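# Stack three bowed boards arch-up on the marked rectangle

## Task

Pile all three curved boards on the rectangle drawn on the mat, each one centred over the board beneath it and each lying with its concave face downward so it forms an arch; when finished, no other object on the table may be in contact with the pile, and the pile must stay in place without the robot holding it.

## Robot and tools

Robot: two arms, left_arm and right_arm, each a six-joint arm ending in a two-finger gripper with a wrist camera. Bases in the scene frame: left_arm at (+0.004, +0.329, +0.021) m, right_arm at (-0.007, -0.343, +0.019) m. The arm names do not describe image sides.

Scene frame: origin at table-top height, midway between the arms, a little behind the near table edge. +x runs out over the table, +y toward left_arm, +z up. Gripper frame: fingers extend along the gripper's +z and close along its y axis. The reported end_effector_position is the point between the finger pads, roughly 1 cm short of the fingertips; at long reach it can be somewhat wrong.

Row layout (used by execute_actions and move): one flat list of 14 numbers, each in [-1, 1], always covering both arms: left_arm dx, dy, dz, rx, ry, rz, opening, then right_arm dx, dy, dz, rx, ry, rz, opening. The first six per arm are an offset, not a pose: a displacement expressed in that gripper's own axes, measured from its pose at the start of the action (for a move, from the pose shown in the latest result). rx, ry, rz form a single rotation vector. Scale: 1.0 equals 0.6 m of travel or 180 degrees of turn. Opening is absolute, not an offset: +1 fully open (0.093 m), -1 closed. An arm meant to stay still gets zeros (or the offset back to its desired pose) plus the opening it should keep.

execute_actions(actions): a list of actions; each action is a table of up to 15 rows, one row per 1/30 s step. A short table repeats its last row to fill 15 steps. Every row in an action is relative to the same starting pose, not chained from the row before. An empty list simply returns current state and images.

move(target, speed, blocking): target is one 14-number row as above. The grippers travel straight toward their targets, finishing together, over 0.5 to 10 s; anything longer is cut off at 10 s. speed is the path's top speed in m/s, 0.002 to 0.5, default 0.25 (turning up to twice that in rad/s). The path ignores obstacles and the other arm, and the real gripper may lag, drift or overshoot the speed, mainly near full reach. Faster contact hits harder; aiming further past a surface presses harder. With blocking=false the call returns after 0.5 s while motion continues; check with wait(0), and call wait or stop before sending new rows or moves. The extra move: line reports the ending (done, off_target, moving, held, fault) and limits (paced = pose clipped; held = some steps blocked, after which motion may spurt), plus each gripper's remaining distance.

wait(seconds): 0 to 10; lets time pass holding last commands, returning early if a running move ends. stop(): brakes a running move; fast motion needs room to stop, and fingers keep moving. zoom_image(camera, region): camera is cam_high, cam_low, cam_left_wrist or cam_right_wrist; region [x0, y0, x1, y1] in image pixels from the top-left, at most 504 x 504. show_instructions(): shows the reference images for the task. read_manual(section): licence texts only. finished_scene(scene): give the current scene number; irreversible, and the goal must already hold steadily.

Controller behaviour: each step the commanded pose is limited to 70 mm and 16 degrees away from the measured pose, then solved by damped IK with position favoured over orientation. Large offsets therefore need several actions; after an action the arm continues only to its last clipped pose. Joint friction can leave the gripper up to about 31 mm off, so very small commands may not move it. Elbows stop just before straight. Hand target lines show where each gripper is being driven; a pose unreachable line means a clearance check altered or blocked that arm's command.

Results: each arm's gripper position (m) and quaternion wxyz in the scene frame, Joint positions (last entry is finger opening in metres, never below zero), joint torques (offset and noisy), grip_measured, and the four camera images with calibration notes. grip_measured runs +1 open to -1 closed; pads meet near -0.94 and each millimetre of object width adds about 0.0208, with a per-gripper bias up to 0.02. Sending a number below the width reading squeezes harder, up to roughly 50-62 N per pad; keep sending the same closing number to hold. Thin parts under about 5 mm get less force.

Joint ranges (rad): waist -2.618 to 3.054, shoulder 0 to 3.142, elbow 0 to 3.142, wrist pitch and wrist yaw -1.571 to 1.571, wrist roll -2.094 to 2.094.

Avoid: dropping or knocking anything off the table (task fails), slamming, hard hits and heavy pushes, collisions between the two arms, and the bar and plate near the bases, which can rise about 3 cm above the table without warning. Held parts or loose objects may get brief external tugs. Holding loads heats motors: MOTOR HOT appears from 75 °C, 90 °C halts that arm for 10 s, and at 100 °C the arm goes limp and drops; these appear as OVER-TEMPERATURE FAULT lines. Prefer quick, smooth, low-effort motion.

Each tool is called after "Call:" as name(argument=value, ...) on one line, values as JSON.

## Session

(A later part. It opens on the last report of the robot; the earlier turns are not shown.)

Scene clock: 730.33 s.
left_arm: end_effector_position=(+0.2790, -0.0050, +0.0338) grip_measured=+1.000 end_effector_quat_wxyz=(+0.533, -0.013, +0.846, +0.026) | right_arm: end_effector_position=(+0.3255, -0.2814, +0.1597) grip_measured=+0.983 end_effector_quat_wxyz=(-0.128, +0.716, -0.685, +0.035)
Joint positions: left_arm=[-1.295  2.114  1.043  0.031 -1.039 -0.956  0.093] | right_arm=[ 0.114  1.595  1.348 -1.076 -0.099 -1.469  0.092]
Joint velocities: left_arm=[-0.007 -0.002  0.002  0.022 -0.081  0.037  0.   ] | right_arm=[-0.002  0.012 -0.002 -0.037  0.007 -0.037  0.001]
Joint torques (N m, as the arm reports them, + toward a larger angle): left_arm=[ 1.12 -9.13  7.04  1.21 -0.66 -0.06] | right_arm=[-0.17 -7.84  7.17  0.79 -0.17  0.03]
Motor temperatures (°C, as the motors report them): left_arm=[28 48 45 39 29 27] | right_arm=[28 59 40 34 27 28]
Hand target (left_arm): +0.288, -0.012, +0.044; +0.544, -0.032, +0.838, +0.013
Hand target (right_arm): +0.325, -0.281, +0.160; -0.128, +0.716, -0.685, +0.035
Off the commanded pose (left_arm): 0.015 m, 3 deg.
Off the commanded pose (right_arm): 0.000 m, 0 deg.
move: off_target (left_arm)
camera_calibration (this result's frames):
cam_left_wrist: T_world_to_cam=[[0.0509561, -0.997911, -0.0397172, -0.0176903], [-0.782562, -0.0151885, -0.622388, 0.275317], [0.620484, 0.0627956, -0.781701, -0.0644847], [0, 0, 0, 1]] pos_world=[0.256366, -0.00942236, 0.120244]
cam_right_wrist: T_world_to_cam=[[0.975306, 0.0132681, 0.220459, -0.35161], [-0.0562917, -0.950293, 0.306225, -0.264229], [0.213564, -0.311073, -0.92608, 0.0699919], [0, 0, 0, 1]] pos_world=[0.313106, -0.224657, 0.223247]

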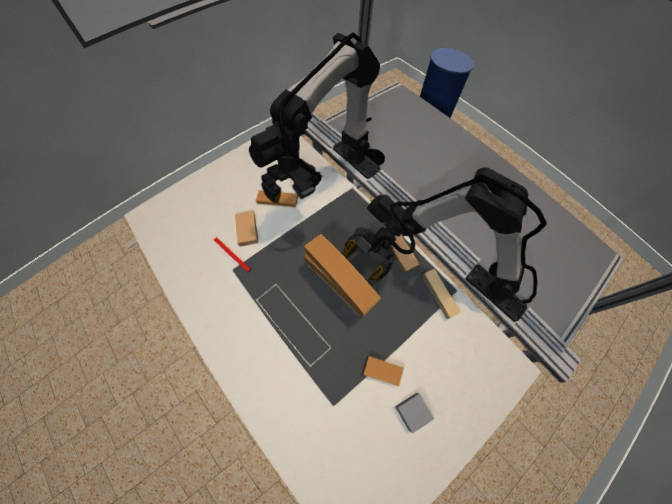

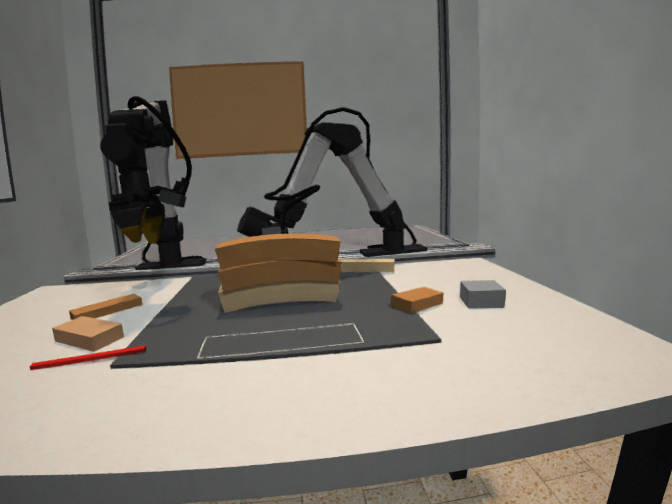

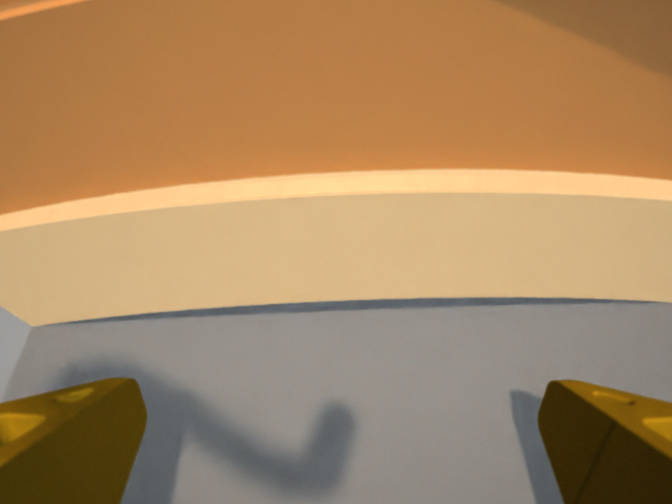

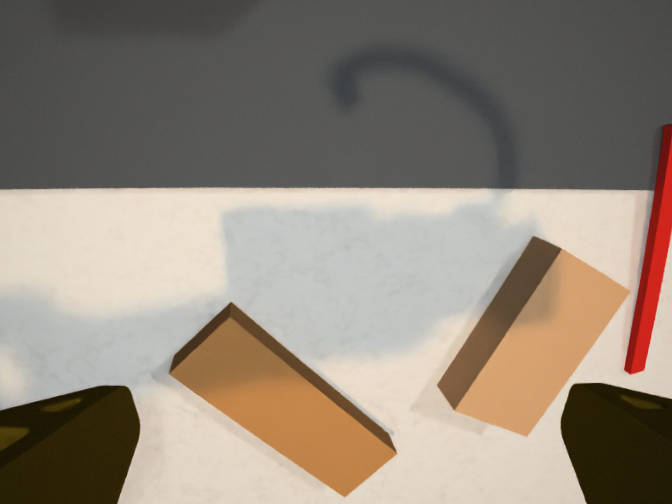

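Call:
move(target=[-0.087,-0.035,0.179,0,0,0,1,0,0,0,0,0,0,1], speed=0.03)

Scene clock: 738.47 s.
left_arm: end_effector_position=(+0.3877, -0.0165, +0.0248) grip_measured=+1.000 end_effector_quat_wxyz=(+0.523, -0.002, +0.852, +0.039) | right_arm: end_effector_position=(+0.3255, -0.2814, +0.1597) grip_measured=+0.983 end_effector_quat_wxyz=(-0.128, +0.716, -0.685, +0.035)
Joint positions: left_arm=[-1.059  2.288  1.278  0.203 -0.886 -0.625  0.093] | right_arm=[ 0.114  1.595  1.348 -1.076 -0.099 -1.469  0.092]
Joint velocities: left_arm=[ 0.002  0.002 -0.007  0.007 -0.095  0.051  0.   ] | right_arm=[-0.012 -0.002 -0.022 -0.022 -0.066 -0.007 -0.001]
Joint torques (N m, as the arm reports them, + toward a larger angle): left_arm=[  1.12 -10.73   7.31   1.53  -0.35  -0.05] | right_arm=[-0.27 -8.11  7.17  0.83 -0.17  0.01]
Motor temperatures (°C, as the motors report them): left_arm=[28 49 45 40 29 27] | right_arm=[28 57 40 34 27 28]
Hand target (left_arm): +0.398, -0.020, +0.034; +0.531, -0.014, +0.847, +0.026
Hand target (right_arm): +0.325, -0.281, +0.160; -0.128, +0.716, -0.685, +0.035
Off the commanded pose (left_arm): 0.015 m, 2 deg.
Off the commanded pose (right_arm): 0.000 m, 0 deg.
move: off_target (left_arm)
camera_calibration (this result's frames):
cam_left_wrist: T_world_to_cam=[[0.044395, -0.996263, -0.0740905, -0.0315801], [-0.797176, 0.00937088, -0.603674, 0.360203], [0.602112, 0.0858633, -0.793781, -0.13046], [0, 0, 0, 1]] pos_world=[0.367099, -0.0236358, 0.111549]
cam_right_wrist: T_world_to_cam=[[0.975306, 0.0132681, 0.220459, -0.35161], [-0.0562917, -0.950293, 0.306225, -0.264229], [0.213564, -0.311073, -0.92608, 0.0699919], [0, 0, 0, 1]] pos_world=[0.313106, -0.224657, 0.223247]

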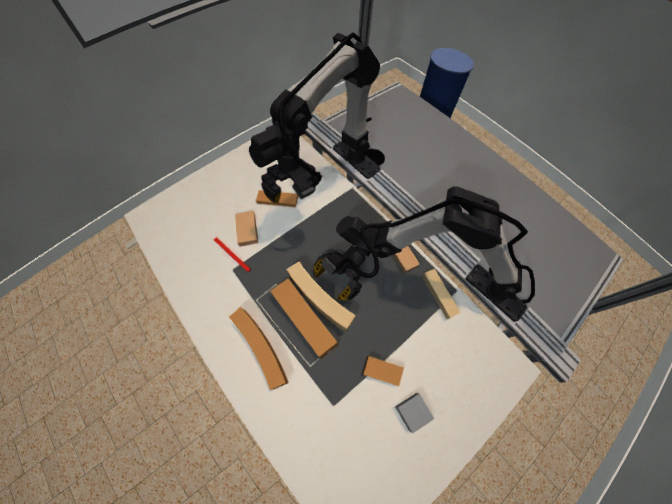

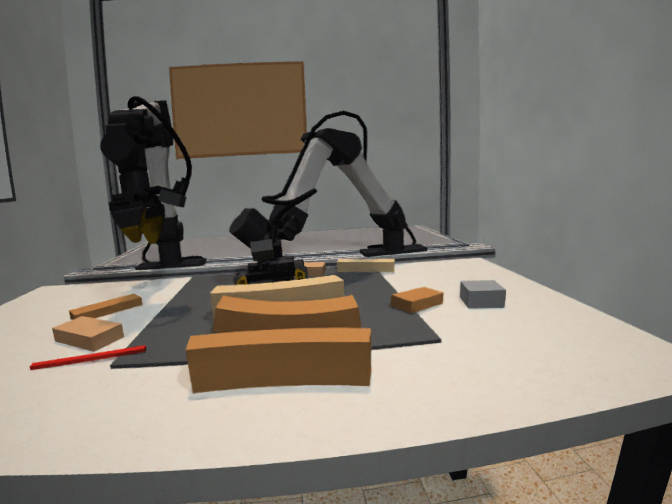

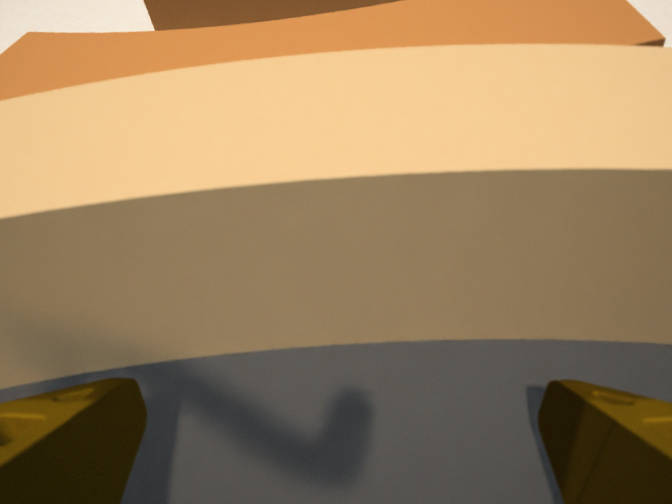

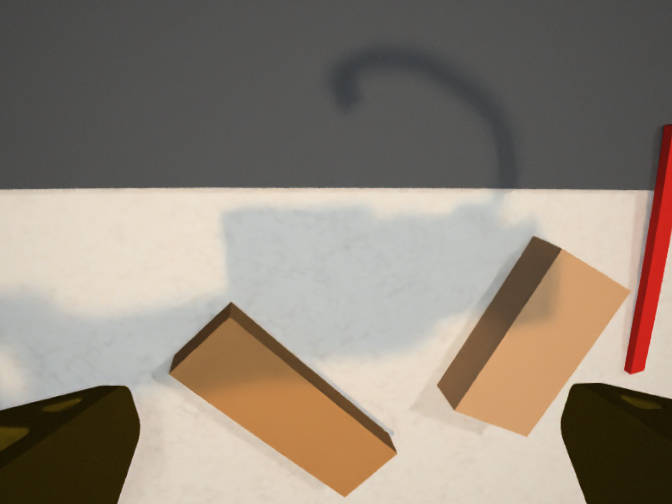

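Call:
zoom_image(camera="cam_low", region=[150,240,410,410])

Call:
zoom_image(camera="cam_high", region=[200,230,420,410])

Region (150, 240, 410, 410) of cam_low's 672x504 image, scaled by 1.938, with more detail than that image has; it fills the top 330 rows of this view, and the rest is white.

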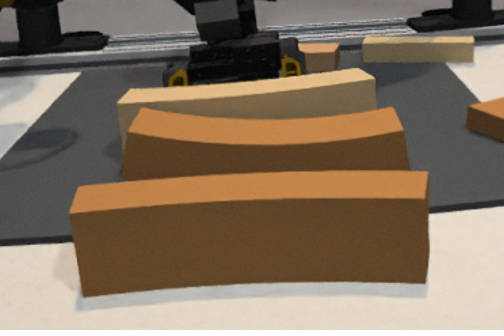

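Region (200, 230, 420, 410) of cam_high's 672x504 image, scaled by 2.291, with more detail than that image has; it fills the top 412 rows of this view, and the rest is white.

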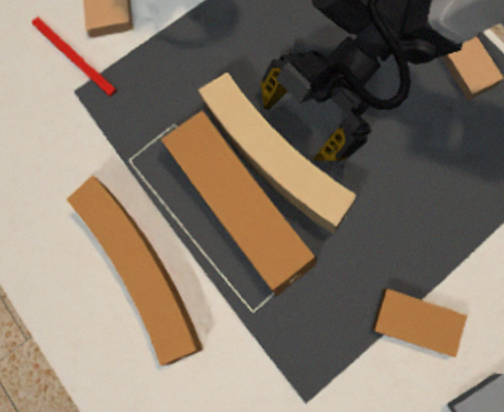

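Call:
move(target=[-0.2,0.08,-0.12,0,0.35,0,1,0,0,0,0,0,0,1], speed=0.2)

Call:
move(target=[0,0,0,0,0,0.47,1,0,0,0,0,0,0,1], speed=0.4)

Scene clock: 777.13 s.
left_arm: end_effector_position=(+0.3766, +0.0166, +0.1548) grip_measured=+1.000 end_effector_quat_wxyz=(+0.066, -0.015, +0.997, -0.022) | right_arm: end_effector_position=(+0.3255, -0.2814, +0.1597) grip_measured=+0.983 end_effector_quat_wxyz=(-0.128, +0.716, -0.685, +0.035)
Joint positions: left_arm=[-0.778  2.411  2.52  -1.548 -0.039 -0.736  0.093] | right_arm=[ 0.114  1.595  1.348 -1.076 -0.099 -1.469  0.092]
Joint velocities: left_arm=[-0.007  0.002 -0.007  0.037  0.022 -0.007  0.   ] | right_arm=[-0.017  0.012  0.007  0.022 -0.007 -0.007 -0.   ]
Joint torques (N m, as the arm reports them, + toward a larger angle): left_arm=[  0.84 -13.46   6.6    0.37  -0.07  -0.04] | right_arm=[-0.28 -7.93  7.28  0.77 -0.19  0.01]
Motor temperatures (°C, as the motors report them): left_arm=[28 59 47 40 29 27] | right_arm=[28 52 41 34 27 28]
Hand target (left_arm): +0.377, +0.022, +0.166; +0.067, -0.018, +0.997, -0.028
Hand target (right_arm): +0.325, -0.281, +0.160; -0.128, +0.716, -0.685, +0.035
Off the commanded pose (left_arm): 0.014 m, 10 deg.
Off the commanded pose (right_arm): 0.000 m, 0 deg.
joint sent to its limit (left arm) — the command would take joint 4 (wrist pitch) past its lower limit, so that joint was sent only as far as its limit.
move: off_target (left_arm)
camera_calibration (this result's frames):
cam_left_wrist: T_world_to_cam=[[0.0194751, -0.999038, 0.0392939, 0.0033331], [-0.948779, -0.00607116, 0.315881, 0.344549], [-0.315339, -0.043433, -0.947985, 0.348116], [0, 0, 0, 1]] pos_world=[0.43661, 0.0205415, 0.221041]
cam_right_wrist: T_world_to_cam=[[0.975306, 0.0132681, 0.220459, -0.35161], [-0.0562917, -0.950293, 0.306225, -0.264229], [0.213564, -0.311073, -0.92608, 0.0699919], [0, 0, 0, 1]] pos_world=[0.313106, -0.224657, 0.223247]

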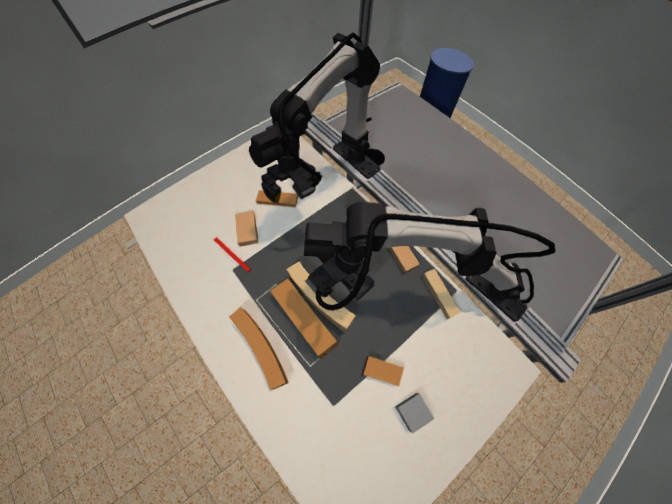

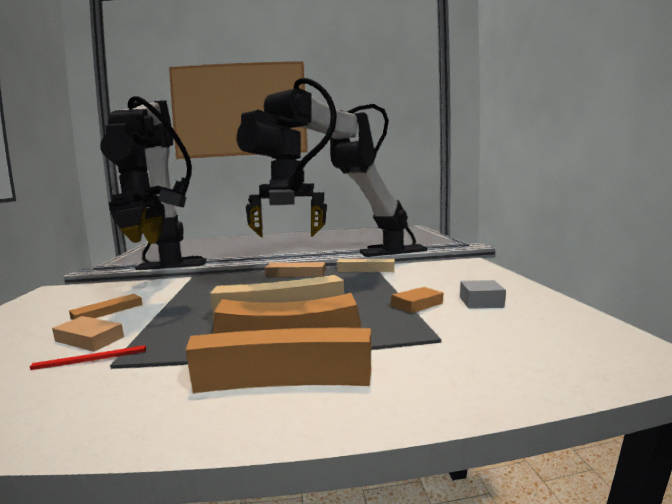

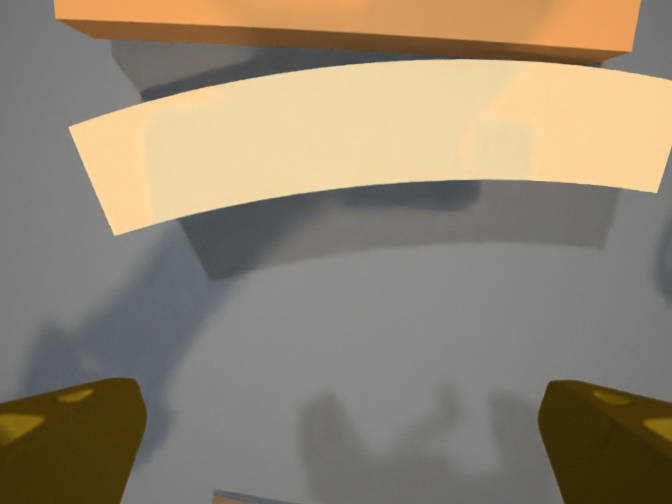

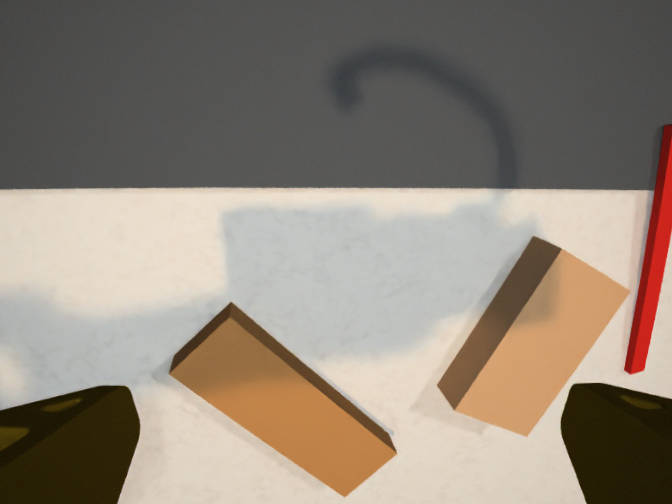

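Scene clock: 779.67 s.
left_arm: end_effector_position=(+0.3766, +0.0166, +0.1548) grip_measured=+1.000 end_effector_quat_wxyz=(+0.063, +0.657, +0.751, +0.028) | right_arm: end_effector_position=(+0.3255, -0.2814, +0.1597) grip_measured=+0.983 end_effector_quat_wxyz=(-0.128, +0.716, -0.685, +0.035)
Joint positions: left_arm=[-0.778  2.411  2.52  -1.548 -0.039  0.733  0.093] | right_arm=[ 0.114  1.595  1.348 -1.076 -0.099 -1.469  0.092]
Joint velocities: left_arm=[-0.027  0.007  0.007 -0.051  0.007 -0.007  0.   ] | right_arm=[ 0.017 -0.007  0.012 -0.081 -0.007  0.037 -0.   ]
Joint torques (N m, as the arm reports them, + toward a larger angle): left_arm=[ -0.14 -11.99   5.73   0.56  -0.06  -0.11] | right_arm=[-0.14 -7.87  7.44  0.78 -0.17  0.01]
Motor temperatures (°C, as the motors report them): left_arm=[28 60 46 40 29 27] | right_arm=[28 52 41 34 27 28]
Hand target (left_arm): +0.377, +0.017, +0.155; +0.063, +0.660, +0.748, +0.028
Hand target (right_arm): +0.325, -0.281, +0.160; -0.128, +0.716, -0.685, +0.035
Off the commanded pose (left_arm): 0.000 m, 0 deg.
Off the commanded pose (right_arm): 0.000 m, 0 deg.
move: done
camera_calibration (this result's frames):
cam_left_wrist: T_world_to_cam=[[-0.983378, -0.126722, -0.130038, 0.392777], [-0.167583, 0.909098, 0.381389, 0.0250561], [0.0698872, 0.396842, -0.915223, 0.190678], [0, 0, 0, 1]] pos_world=[0.377121, -0.0486743, 0.216033]
cam_right_wrist: T_world_to_cam=[[0.975306, 0.0132681, 0.220459, -0.35161], [-0.0562917, -0.950293, 0.306225, -0.264229], [0.213564, -0.311073, -0.92608, 0.0699919], [0, 0, 0, 1]] pos_world=[0.313106, -0.224657, 0.223247]

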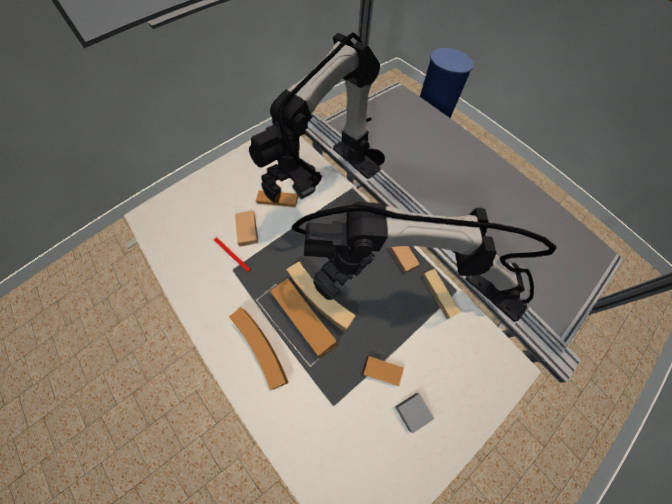

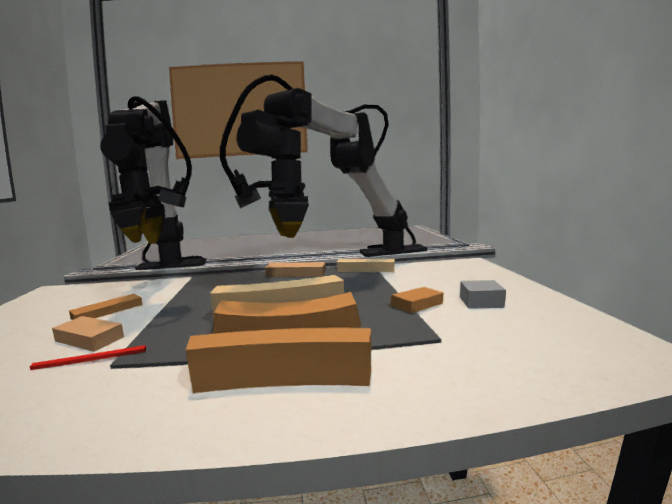

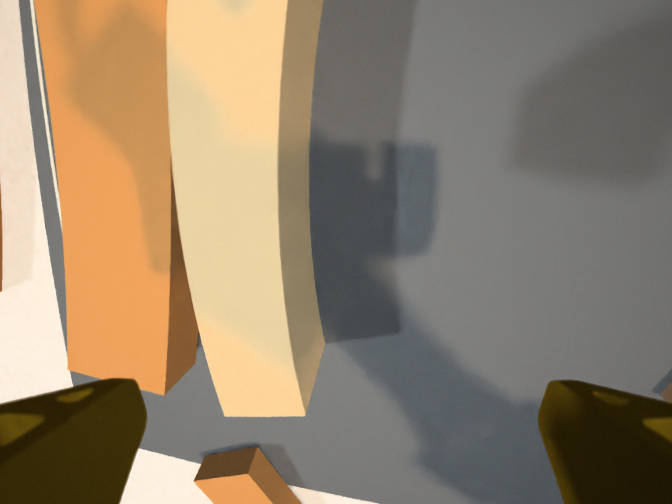

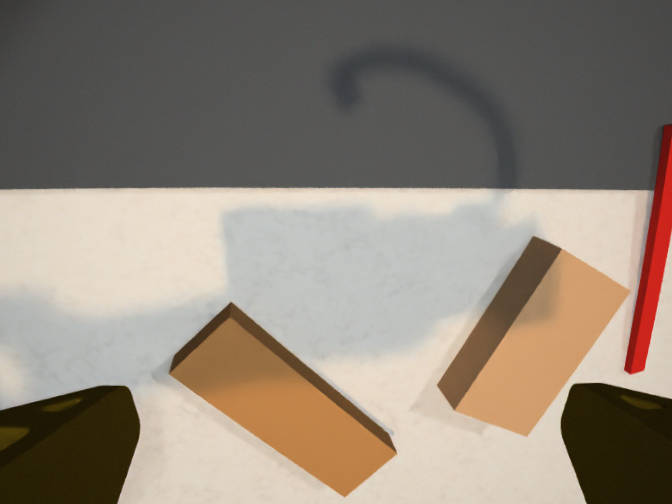

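Call:
move(target=[0.11,0.052,0.085,0,0,-0.04,1,0,0,0,0,0,0,1], speed=0.12)

Scene clock: 785.80 s.
left_arm: end_effector_position=(+0.4014, +0.0834, +0.0962) grip_measured=+1.000 end_effector_quat_wxyz=(+0.048, +0.610, +0.791, +0.025) | right_arm: end_effector_position=(+0.3255, -0.2814, +0.1597) grip_measured=+0.983 end_effector_quat_wxyz=(-0.128, +0.716, -0.685, +0.035)
Joint positions: left_arm=[-0.63   2.268  2.033 -1.232 -0.024  0.754  0.093] | right_arm=[ 0.114  1.595  1.348 -1.076 -0.099 -1.469  0.092]
Joint velocities: left_arm=[-0.017  0.002 -0.007 -0.051 -0.051 -0.051  0.   ] | right_arm=[ 0.012  0.007 -0.002 -0.007 -0.051  0.022 -0.   ]
Joint torques (N m, as the arm reports them, + toward a larger angle): left_arm=[  0.52 -13.49   4.7    0.65   0.05  -0.09] | right_arm=[ 0.01 -7.94  7.35  0.76 -0.19  0.06]
Motor temperatures (°C, as the motors report them): left_arm=[28 62 46 39 29 27] | right_arm=[28 51 41 34 27 28]
Hand target (left_arm): +0.404, +0.084, +0.103; +0.064, +0.608, +0.791, +0.023
Hand target (right_arm): +0.325, -0.281, +0.160; -0.128, +0.716, -0.685, +0.035
Off the commanded pose (left_arm): 0.009 m, 2 deg.
Off the commanded pose (right_arm): 0.000 m, 0 deg.
move: done
camera_calibration (this result's frames):
cam_left_wrist: T_world_to_cam=[[-0.963418, -0.247212, -0.103502, 0.417467], [-0.26793, 0.879339, 0.393671, 0.0323944], [-0.00630656, 0.407001, -0.913406, 0.138356], [0, 0, 0, 1]] pos_world=[0.411747, 0.0184058, 0.156832]
cam_right_wrist: T_world_to_cam=[[0.975306, 0.0132681, 0.220459, -0.35161], [-0.0562917, -0.950293, 0.306225, -0.264229], [0.213564, -0.311073, -0.92608, 0.0699919], [0, 0, 0, 1]] pos_world=[0.313106, -0.224657, 0.223247]

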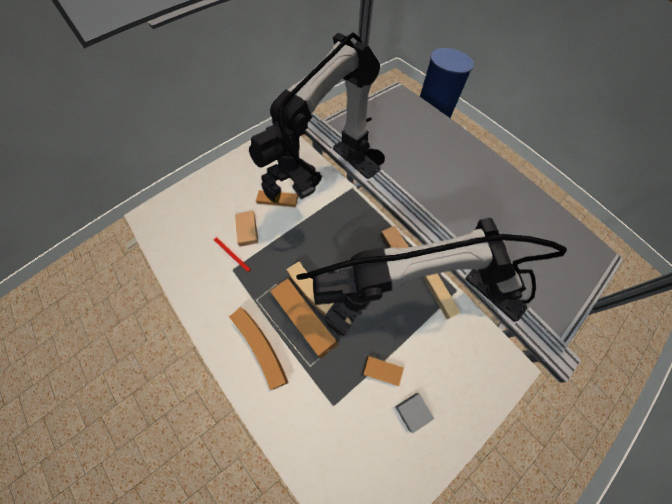

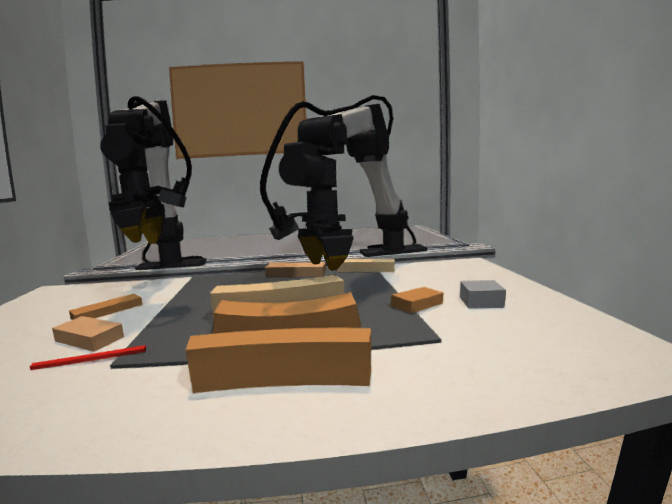

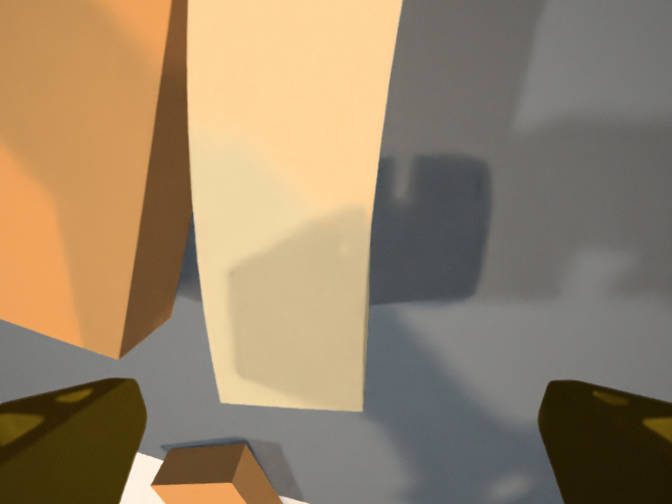

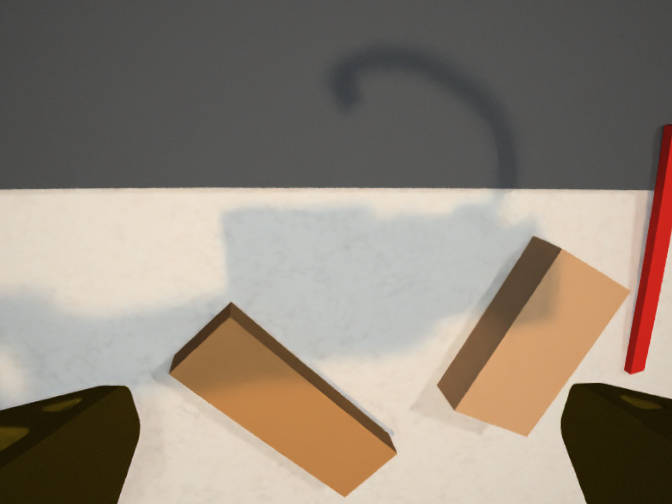

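Call:
move(target=[-0.06,-0.015,0.02,0,0,0,1,0,0,0,0,0,0,1], speed=0.06)

Call:
move(target=[0,0,0.085,0,0,0,1,0,0,0,0,0,0,1], speed=0.05)

Scene clock: 789.97 s.
left_arm: end_effector_position=(+0.4035, +0.0481, +0.0812) grip_measured=+1.000 end_effector_quat_wxyz=(+0.048, +0.610, +0.790, +0.021) | right_arm: end_effector_position=(+0.3255, -0.2814, +0.1597) grip_measured=+0.983 end_effector_quat_wxyz=(-0.128, +0.716, -0.685, +0.035)
Joint positions: left_arm=[-0.69   2.381  2.17  -1.258 -0.024  0.697  0.093] | right_arm=[ 0.114  1.595  1.348 -1.076 -0.099 -1.469  0.092]
Joint velocities: left_arm=[-0.002  0.012 -0.002 -0.022  0.007 -0.007  0.   ] | right_arm=[ 0.017 -0.007 -0.007  0.051 -0.051 -0.022  0.   ]
Joint torques (N m, as the arm reports them, + toward a larger angle): left_arm=[ -0.57 -11.52   8.07   0.39  -0.12  -0.15] | right_arm=[-0.35 -7.88  7.17  0.77 -0.18 -0.01]
Motor temperatures (°C, as the motors report them): left_arm=[28 63 46 39 29 27] | right_arm=[28 51 41 34 27 28]
Hand target (left_arm): +0.403, +0.046, +0.085; +0.049, +0.610, +0.791, +0.025
Hand target (right_arm): +0.325, -0.281, +0.160; -0.128, +0.716, -0.685, +0.035
Off the commanded pose (left_arm): 0.004 m, 0 deg.
Off the commanded pose (right_arm): 0.000 m, 0 deg.
move: done
camera_calibration (this result's frames):
cam_left_wrist: T_world_to_cam=[[-0.964305, -0.245912, -0.0981998, 0.409129], [-0.264629, 0.881894, 0.390172, 0.0686836], [-0.00934621, 0.402231, -0.91549, 0.140658], [0, 0, 0, 1]] pos_world=[0.414016, -0.0165387, 0.142149]
cam_right_wrist: T_world_to_cam=[[0.975306, 0.0132681, 0.220459, -0.35161], [-0.0562917, -0.950293, 0.306225, -0.264229], [0.213564, -0.311073, -0.92608, 0.0699919], [0, 0, 0, 1]] pos_world=[0.313106, -0.224657, 0.223247]

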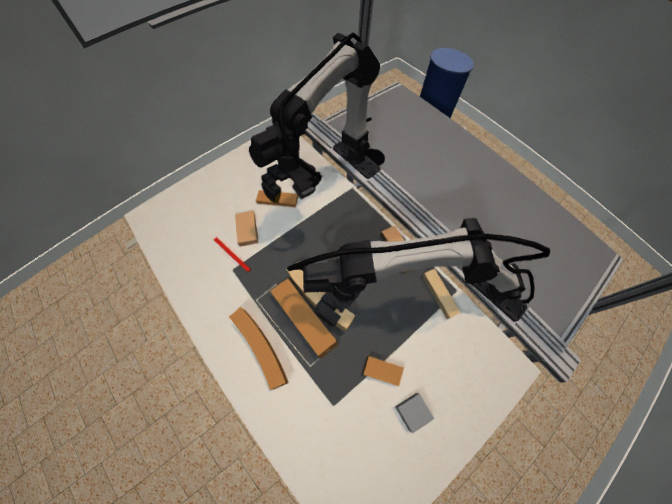

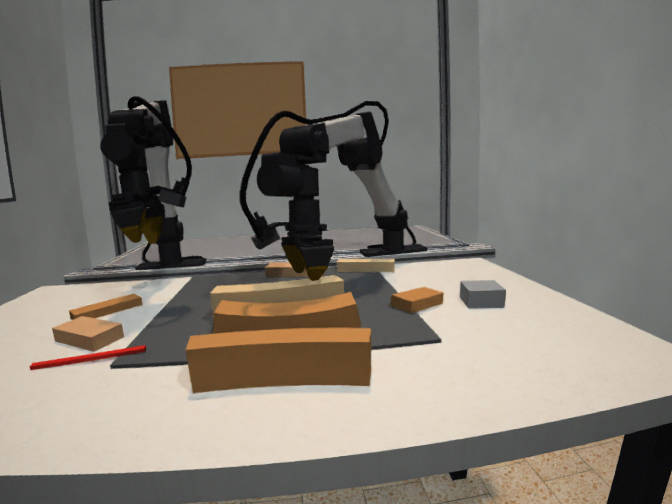

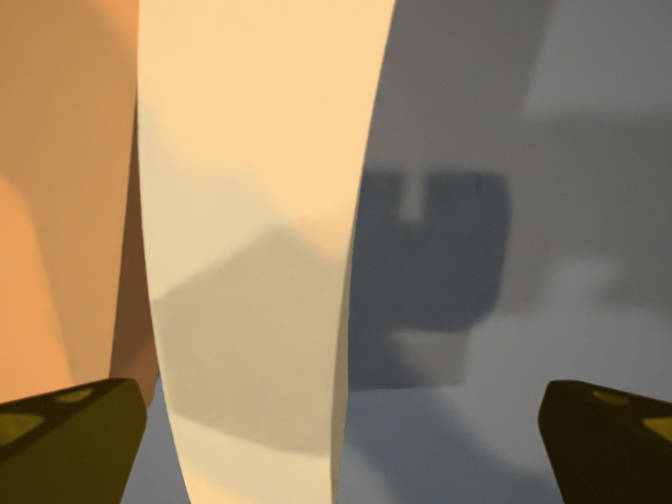

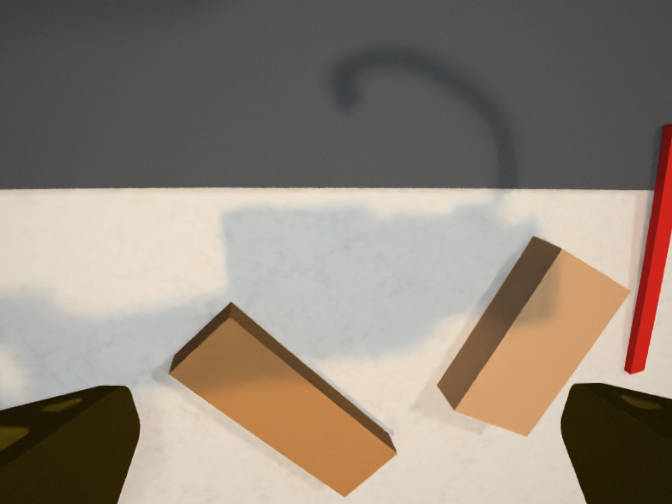

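Scene clock: 791.37 s.
left_arm: end_effector_position=(+0.4074, +0.0464, +0.0362) grip_measured=+1.000 end_effector_quat_wxyz=(+0.046, +0.610, +0.791, +0.022) | right_arm: end_effector_position=(+0.3255, -0.2814, +0.1597) grip_measured=+0.983 end_effector_quat_wxyz=(-0.128, +0.716, -0.685, +0.035)
Joint positions: left_arm=[-0.69   2.42   2.06  -1.113 -0.025  0.697  0.093] | right_arm=[ 0.114  1.595  1.348 -1.076 -0.099 -1.469  0.092]
Joint velocities: left_arm=[-0.002 -0.002 -0.002  0.037  0.007 -0.037  0.   ] | right_arm=[-0.027  0.002 -0.002 -0.022 -0.007  0.022  0.   ]
Joint torques (N m, as the arm reports them, + toward a larger angle): left_arm=[ -0.01 -12.05   4.77   0.68  -0.03  -0.11] | right_arm=[-0.22 -7.95  7.19  0.79 -0.2   0.04]
Motor temperatures (°C, as the motors report them): left_arm=[28 64 46 39 29 27] | right_arm=[28 51 41 34 27 28]
Hand target (left_arm): +0.409, +0.047, +0.031; +0.048, +0.610, +0.791, +0.022
Hand target (right_arm): +0.325, -0.281, +0.160; -0.128, +0.716, -0.685, +0.035
Off the commanded pose (left_arm): 0.006 m, 0 deg.
Off the commanded pose (right_arm): 0.000 m, 0 deg.
move: done
camera_calibration (this result's frames):
cam_left_wrist: T_world_to_cam=[[-0.964502, -0.24577, -0.096612, 0.408088], [-0.26382, 0.880619, 0.393584, 0.0883888], [-0.0116527, 0.405101, -0.914198, 0.100911], [0, 0, 0, 1]] pos_world=[0.418096, -0.0184203, 0.0968908]
cam_right_wrist: T_world_to_cam=[[0.975306, 0.0132681, 0.220459, -0.35161], [-0.0562917, -0.950293, 0.306225, -0.264229], [0.213564, -0.311073, -0.92608, 0.0699919], [0, 0, 0, 1]] pos_world=[0.313106, -0.224657, 0.223247]

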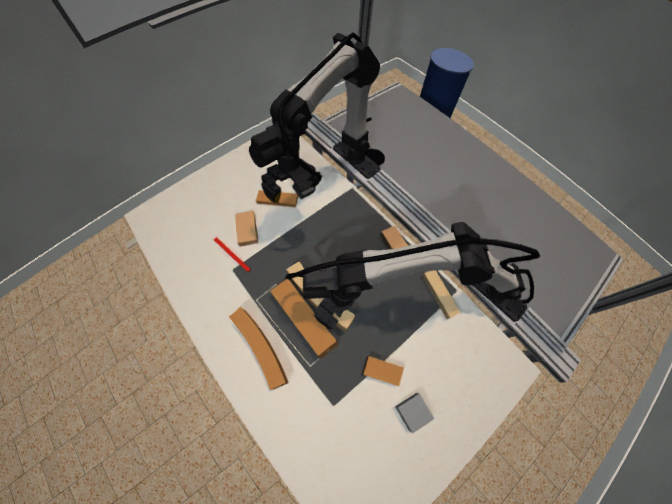

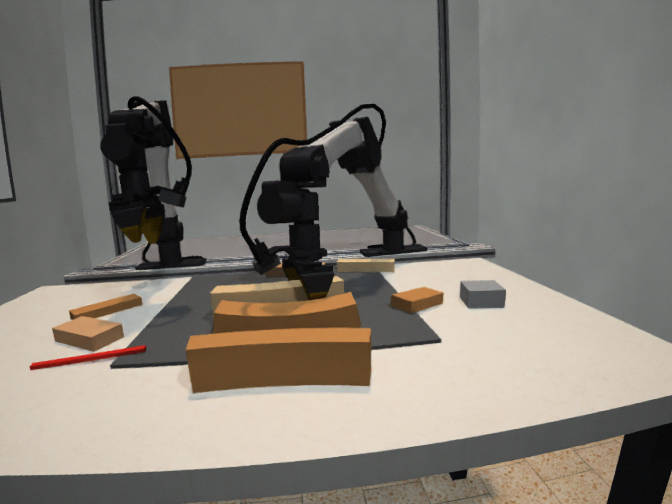

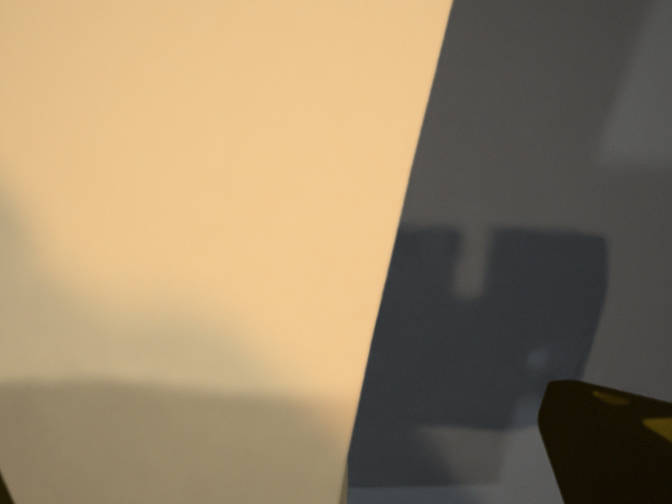

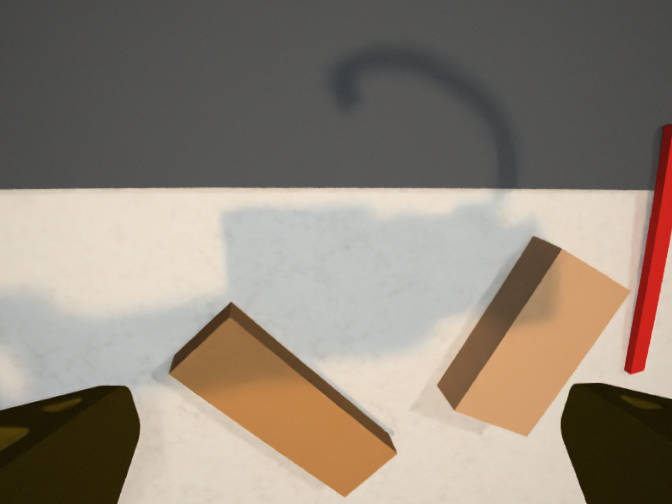

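Call:
move(target=[0,0,-0.03,0,0,0,1,0,0,0,0,0,0,1], speed=0.05)

Call:
move(target=[0,-0.11,-0.01,0,0,0,1,0,0,0,0,0,0,1], speed=0.04)

Scene clock: 797.83 s.
left_arm: end_effector_position=(+0.4058, +0.0475, +0.0383) grip_measured=+1.000 end_effector_quat_wxyz=(+0.042, +0.610, +0.791, +0.022) | right_arm: end_effector_position=(+0.3255, -0.2814, +0.1597) grip_measured=+0.983 end_effector_quat_wxyz=(-0.128, +0.716, -0.685, +0.035)
Joint positions: left_arm=[-0.69   2.42   2.069 -1.132 -0.025  0.697  0.093] | right_arm=[ 0.114  1.595  1.348 -1.076 -0.099 -1.469  0.092]
Joint velocities: left_arm=[ 0.007 -0.007 -0.007 -0.051  0.022 -0.022  0.   ] | right_arm=[-0.002  0.002 -0.007  0.007  0.007  0.066 -0.   ]
Joint torques (N m, as the arm reports them, + toward a larger angle): left_arm=[ -0.18 -13.55   7.89   0.15  -0.05  -0.12] | right_arm=[-0.03 -8.02  7.28  0.77 -0.2   0.04]
Motor temperatures (°C, as the motors report them): left_arm=[28 65 46 38 29 27] | right_arm=[28 51 41 34 27 28]
Hand target (left_arm): +0.406, +0.047, +0.054; +0.047, +0.610, +0.791, +0.022
Hand target (right_arm): +0.325, -0.281, +0.160; -0.128, +0.716, -0.685, +0.035
Off the commanded pose (left_arm): 0.016 m, 1 deg.
Off the commanded pose (right_arm): 0.000 m, 0 deg.
move: off_target (left_arm)
camera_calibration (this result's frames):
cam_left_wrist: T_world_to_cam=[[-0.965165, -0.24541, -0.0907182, 0.407046], [-0.260985, 0.878476, 0.400209, 0.0848751], [-0.0185217, 0.409944, -0.911923, 0.104833], [0, 0, 0, 1]] pos_world=[0.416959, -0.0176431, 0.0985582]
cam_right_wrist: T_world_to_cam=[[0.975306, 0.0132681, 0.220459, -0.35161], [-0.0562917, -0.950293, 0.306225, -0.264229], [0.213564, -0.311073, -0.92608, 0.0699919], [0, 0, 0, 1]] pos_world=[0.313106, -0.224657, 0.223247]

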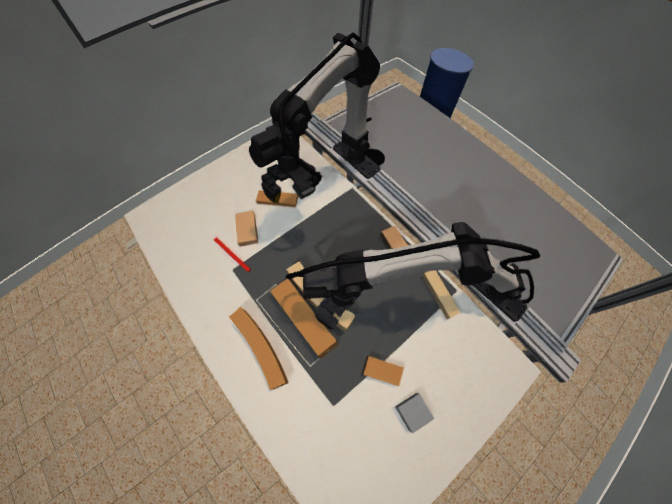

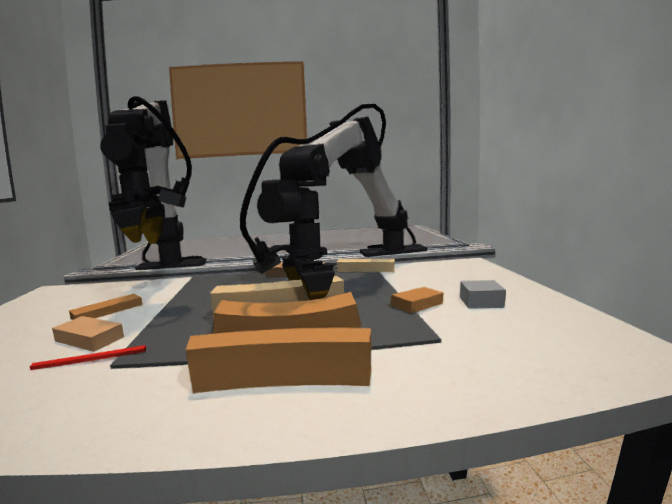

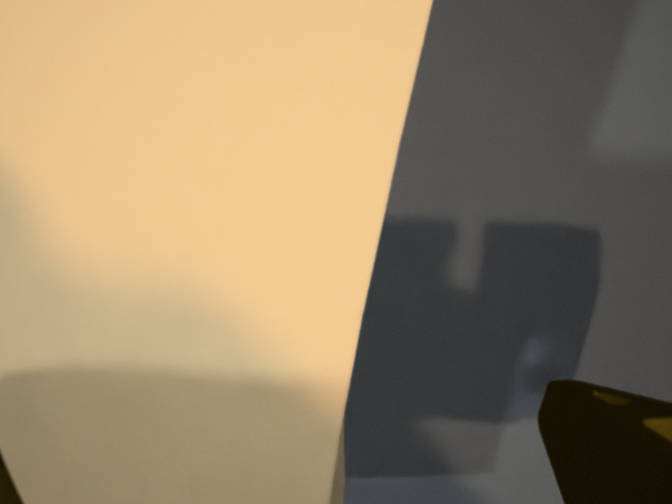

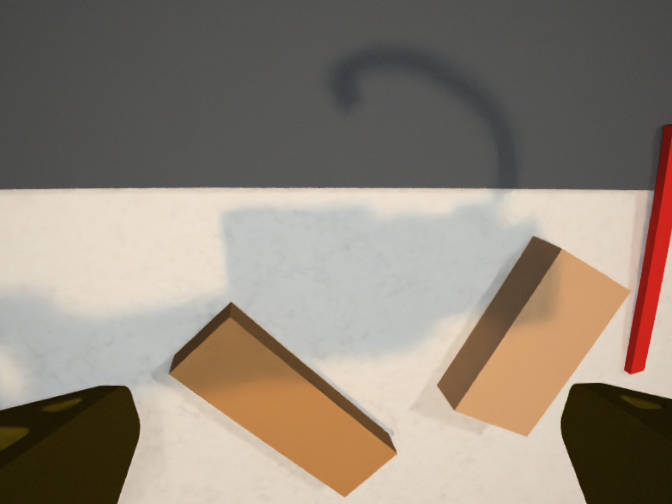

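Scene clock: 799.80 s.
left_arm: end_effector_position=(+0.3729, +0.0422, +0.0555) grip_measured=+1.000 end_effector_quat_wxyz=(+0.077, +0.592, +0.800, +0.062) | right_arm: end_effector_position=(+0.3255, -0.2814, +0.1597) grip_measured=+0.983 end_effector_quat_wxyz=(-0.128, +0.716, -0.685, +0.035)
Joint positions: left_arm=[-0.773  2.233  1.806 -0.993 -0.118  0.582  0.093] | right_arm=[ 0.114  1.595  1.348 -1.076 -0.099 -1.469  0.092]
Joint velocities: left_arm=[0.012 0.007 0.017 0.081 0.007 0.022 0.   ] | right_arm=[-0.022 -0.012 -0.007  0.007 -0.022 -0.037  0.   ]
Joint torques (N m, as the arm reports them, + toward a larger angle): left_arm=[ -2.46 -10.65   3.33   0.37   0.72  -0.13] | right_arm=[-0.15 -7.98  7.37  0.81 -0.17  0.02]
Motor temperatures (°C, as the motors report them): left_arm=[28 65 45 38 29 27] | right_arm=[28 50 41 34 27 28]
Hand target (left_arm): +0.342, +0.032, +0.040; +0.041, +0.609, +0.792, +0.024
Hand target (right_arm): +0.325, -0.281, +0.160; -0.128, +0.716, -0.685, +0.035
Off the commanded pose (left_arm): 0.037 m, 7 deg.
Off the commanded pose (right_arm): 0.000 m, 0 deg.
move: off_target (left_arm)
camera_calibration (this result's frames):
cam_left_wrist: T_world_to_cam=[[-0.939433, -0.281608, -0.195352, 0.373275], [-0.337578, 0.858764, 0.385443, 0.104248], [0.0592171, 0.428044, -0.901816, 0.0917924], [0, 0, 0, 1]] pos_world=[0.380423, -0.023698, 0.115518]
cam_right_wrist: T_world_to_cam=[[0.975306, 0.0132681, 0.220459, -0.35161], [-0.0562917, -0.950293, 0.306225, -0.264229], [0.213564, -0.311073, -0.92608, 0.0699919], [0, 0, 0, 1]] pos_world=[0.313106, -0.224657, 0.223247]

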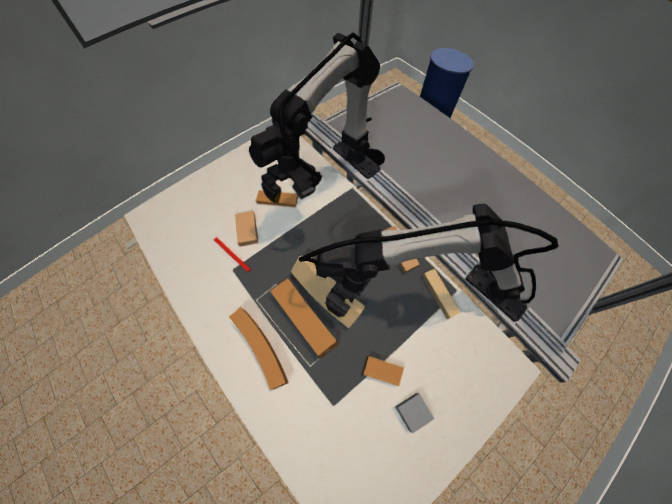

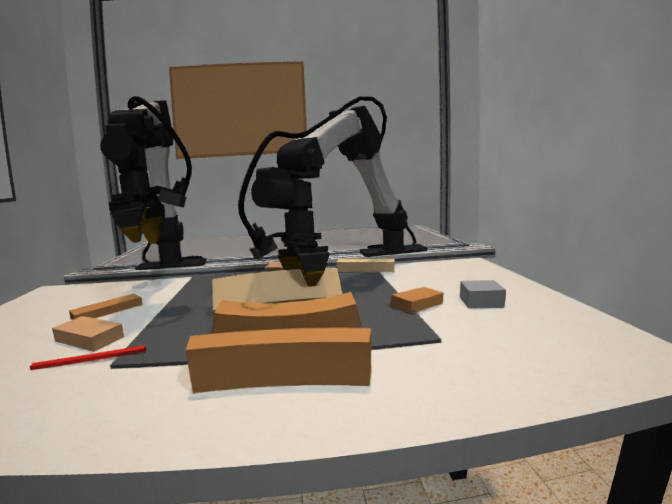

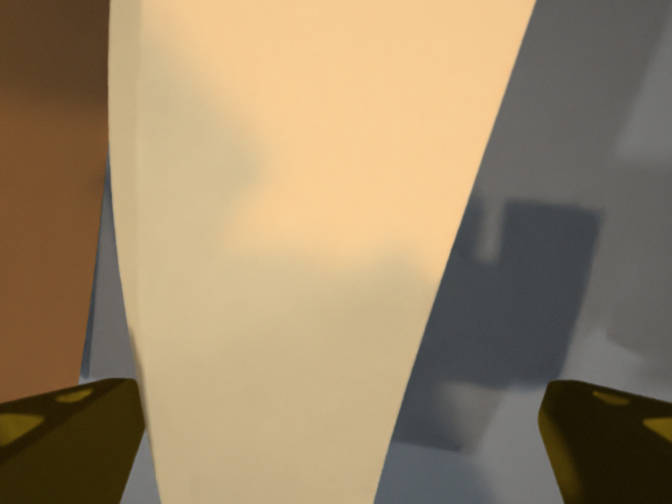

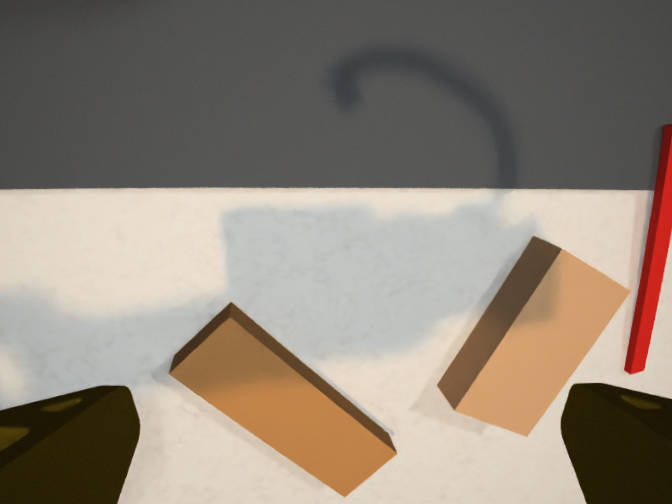

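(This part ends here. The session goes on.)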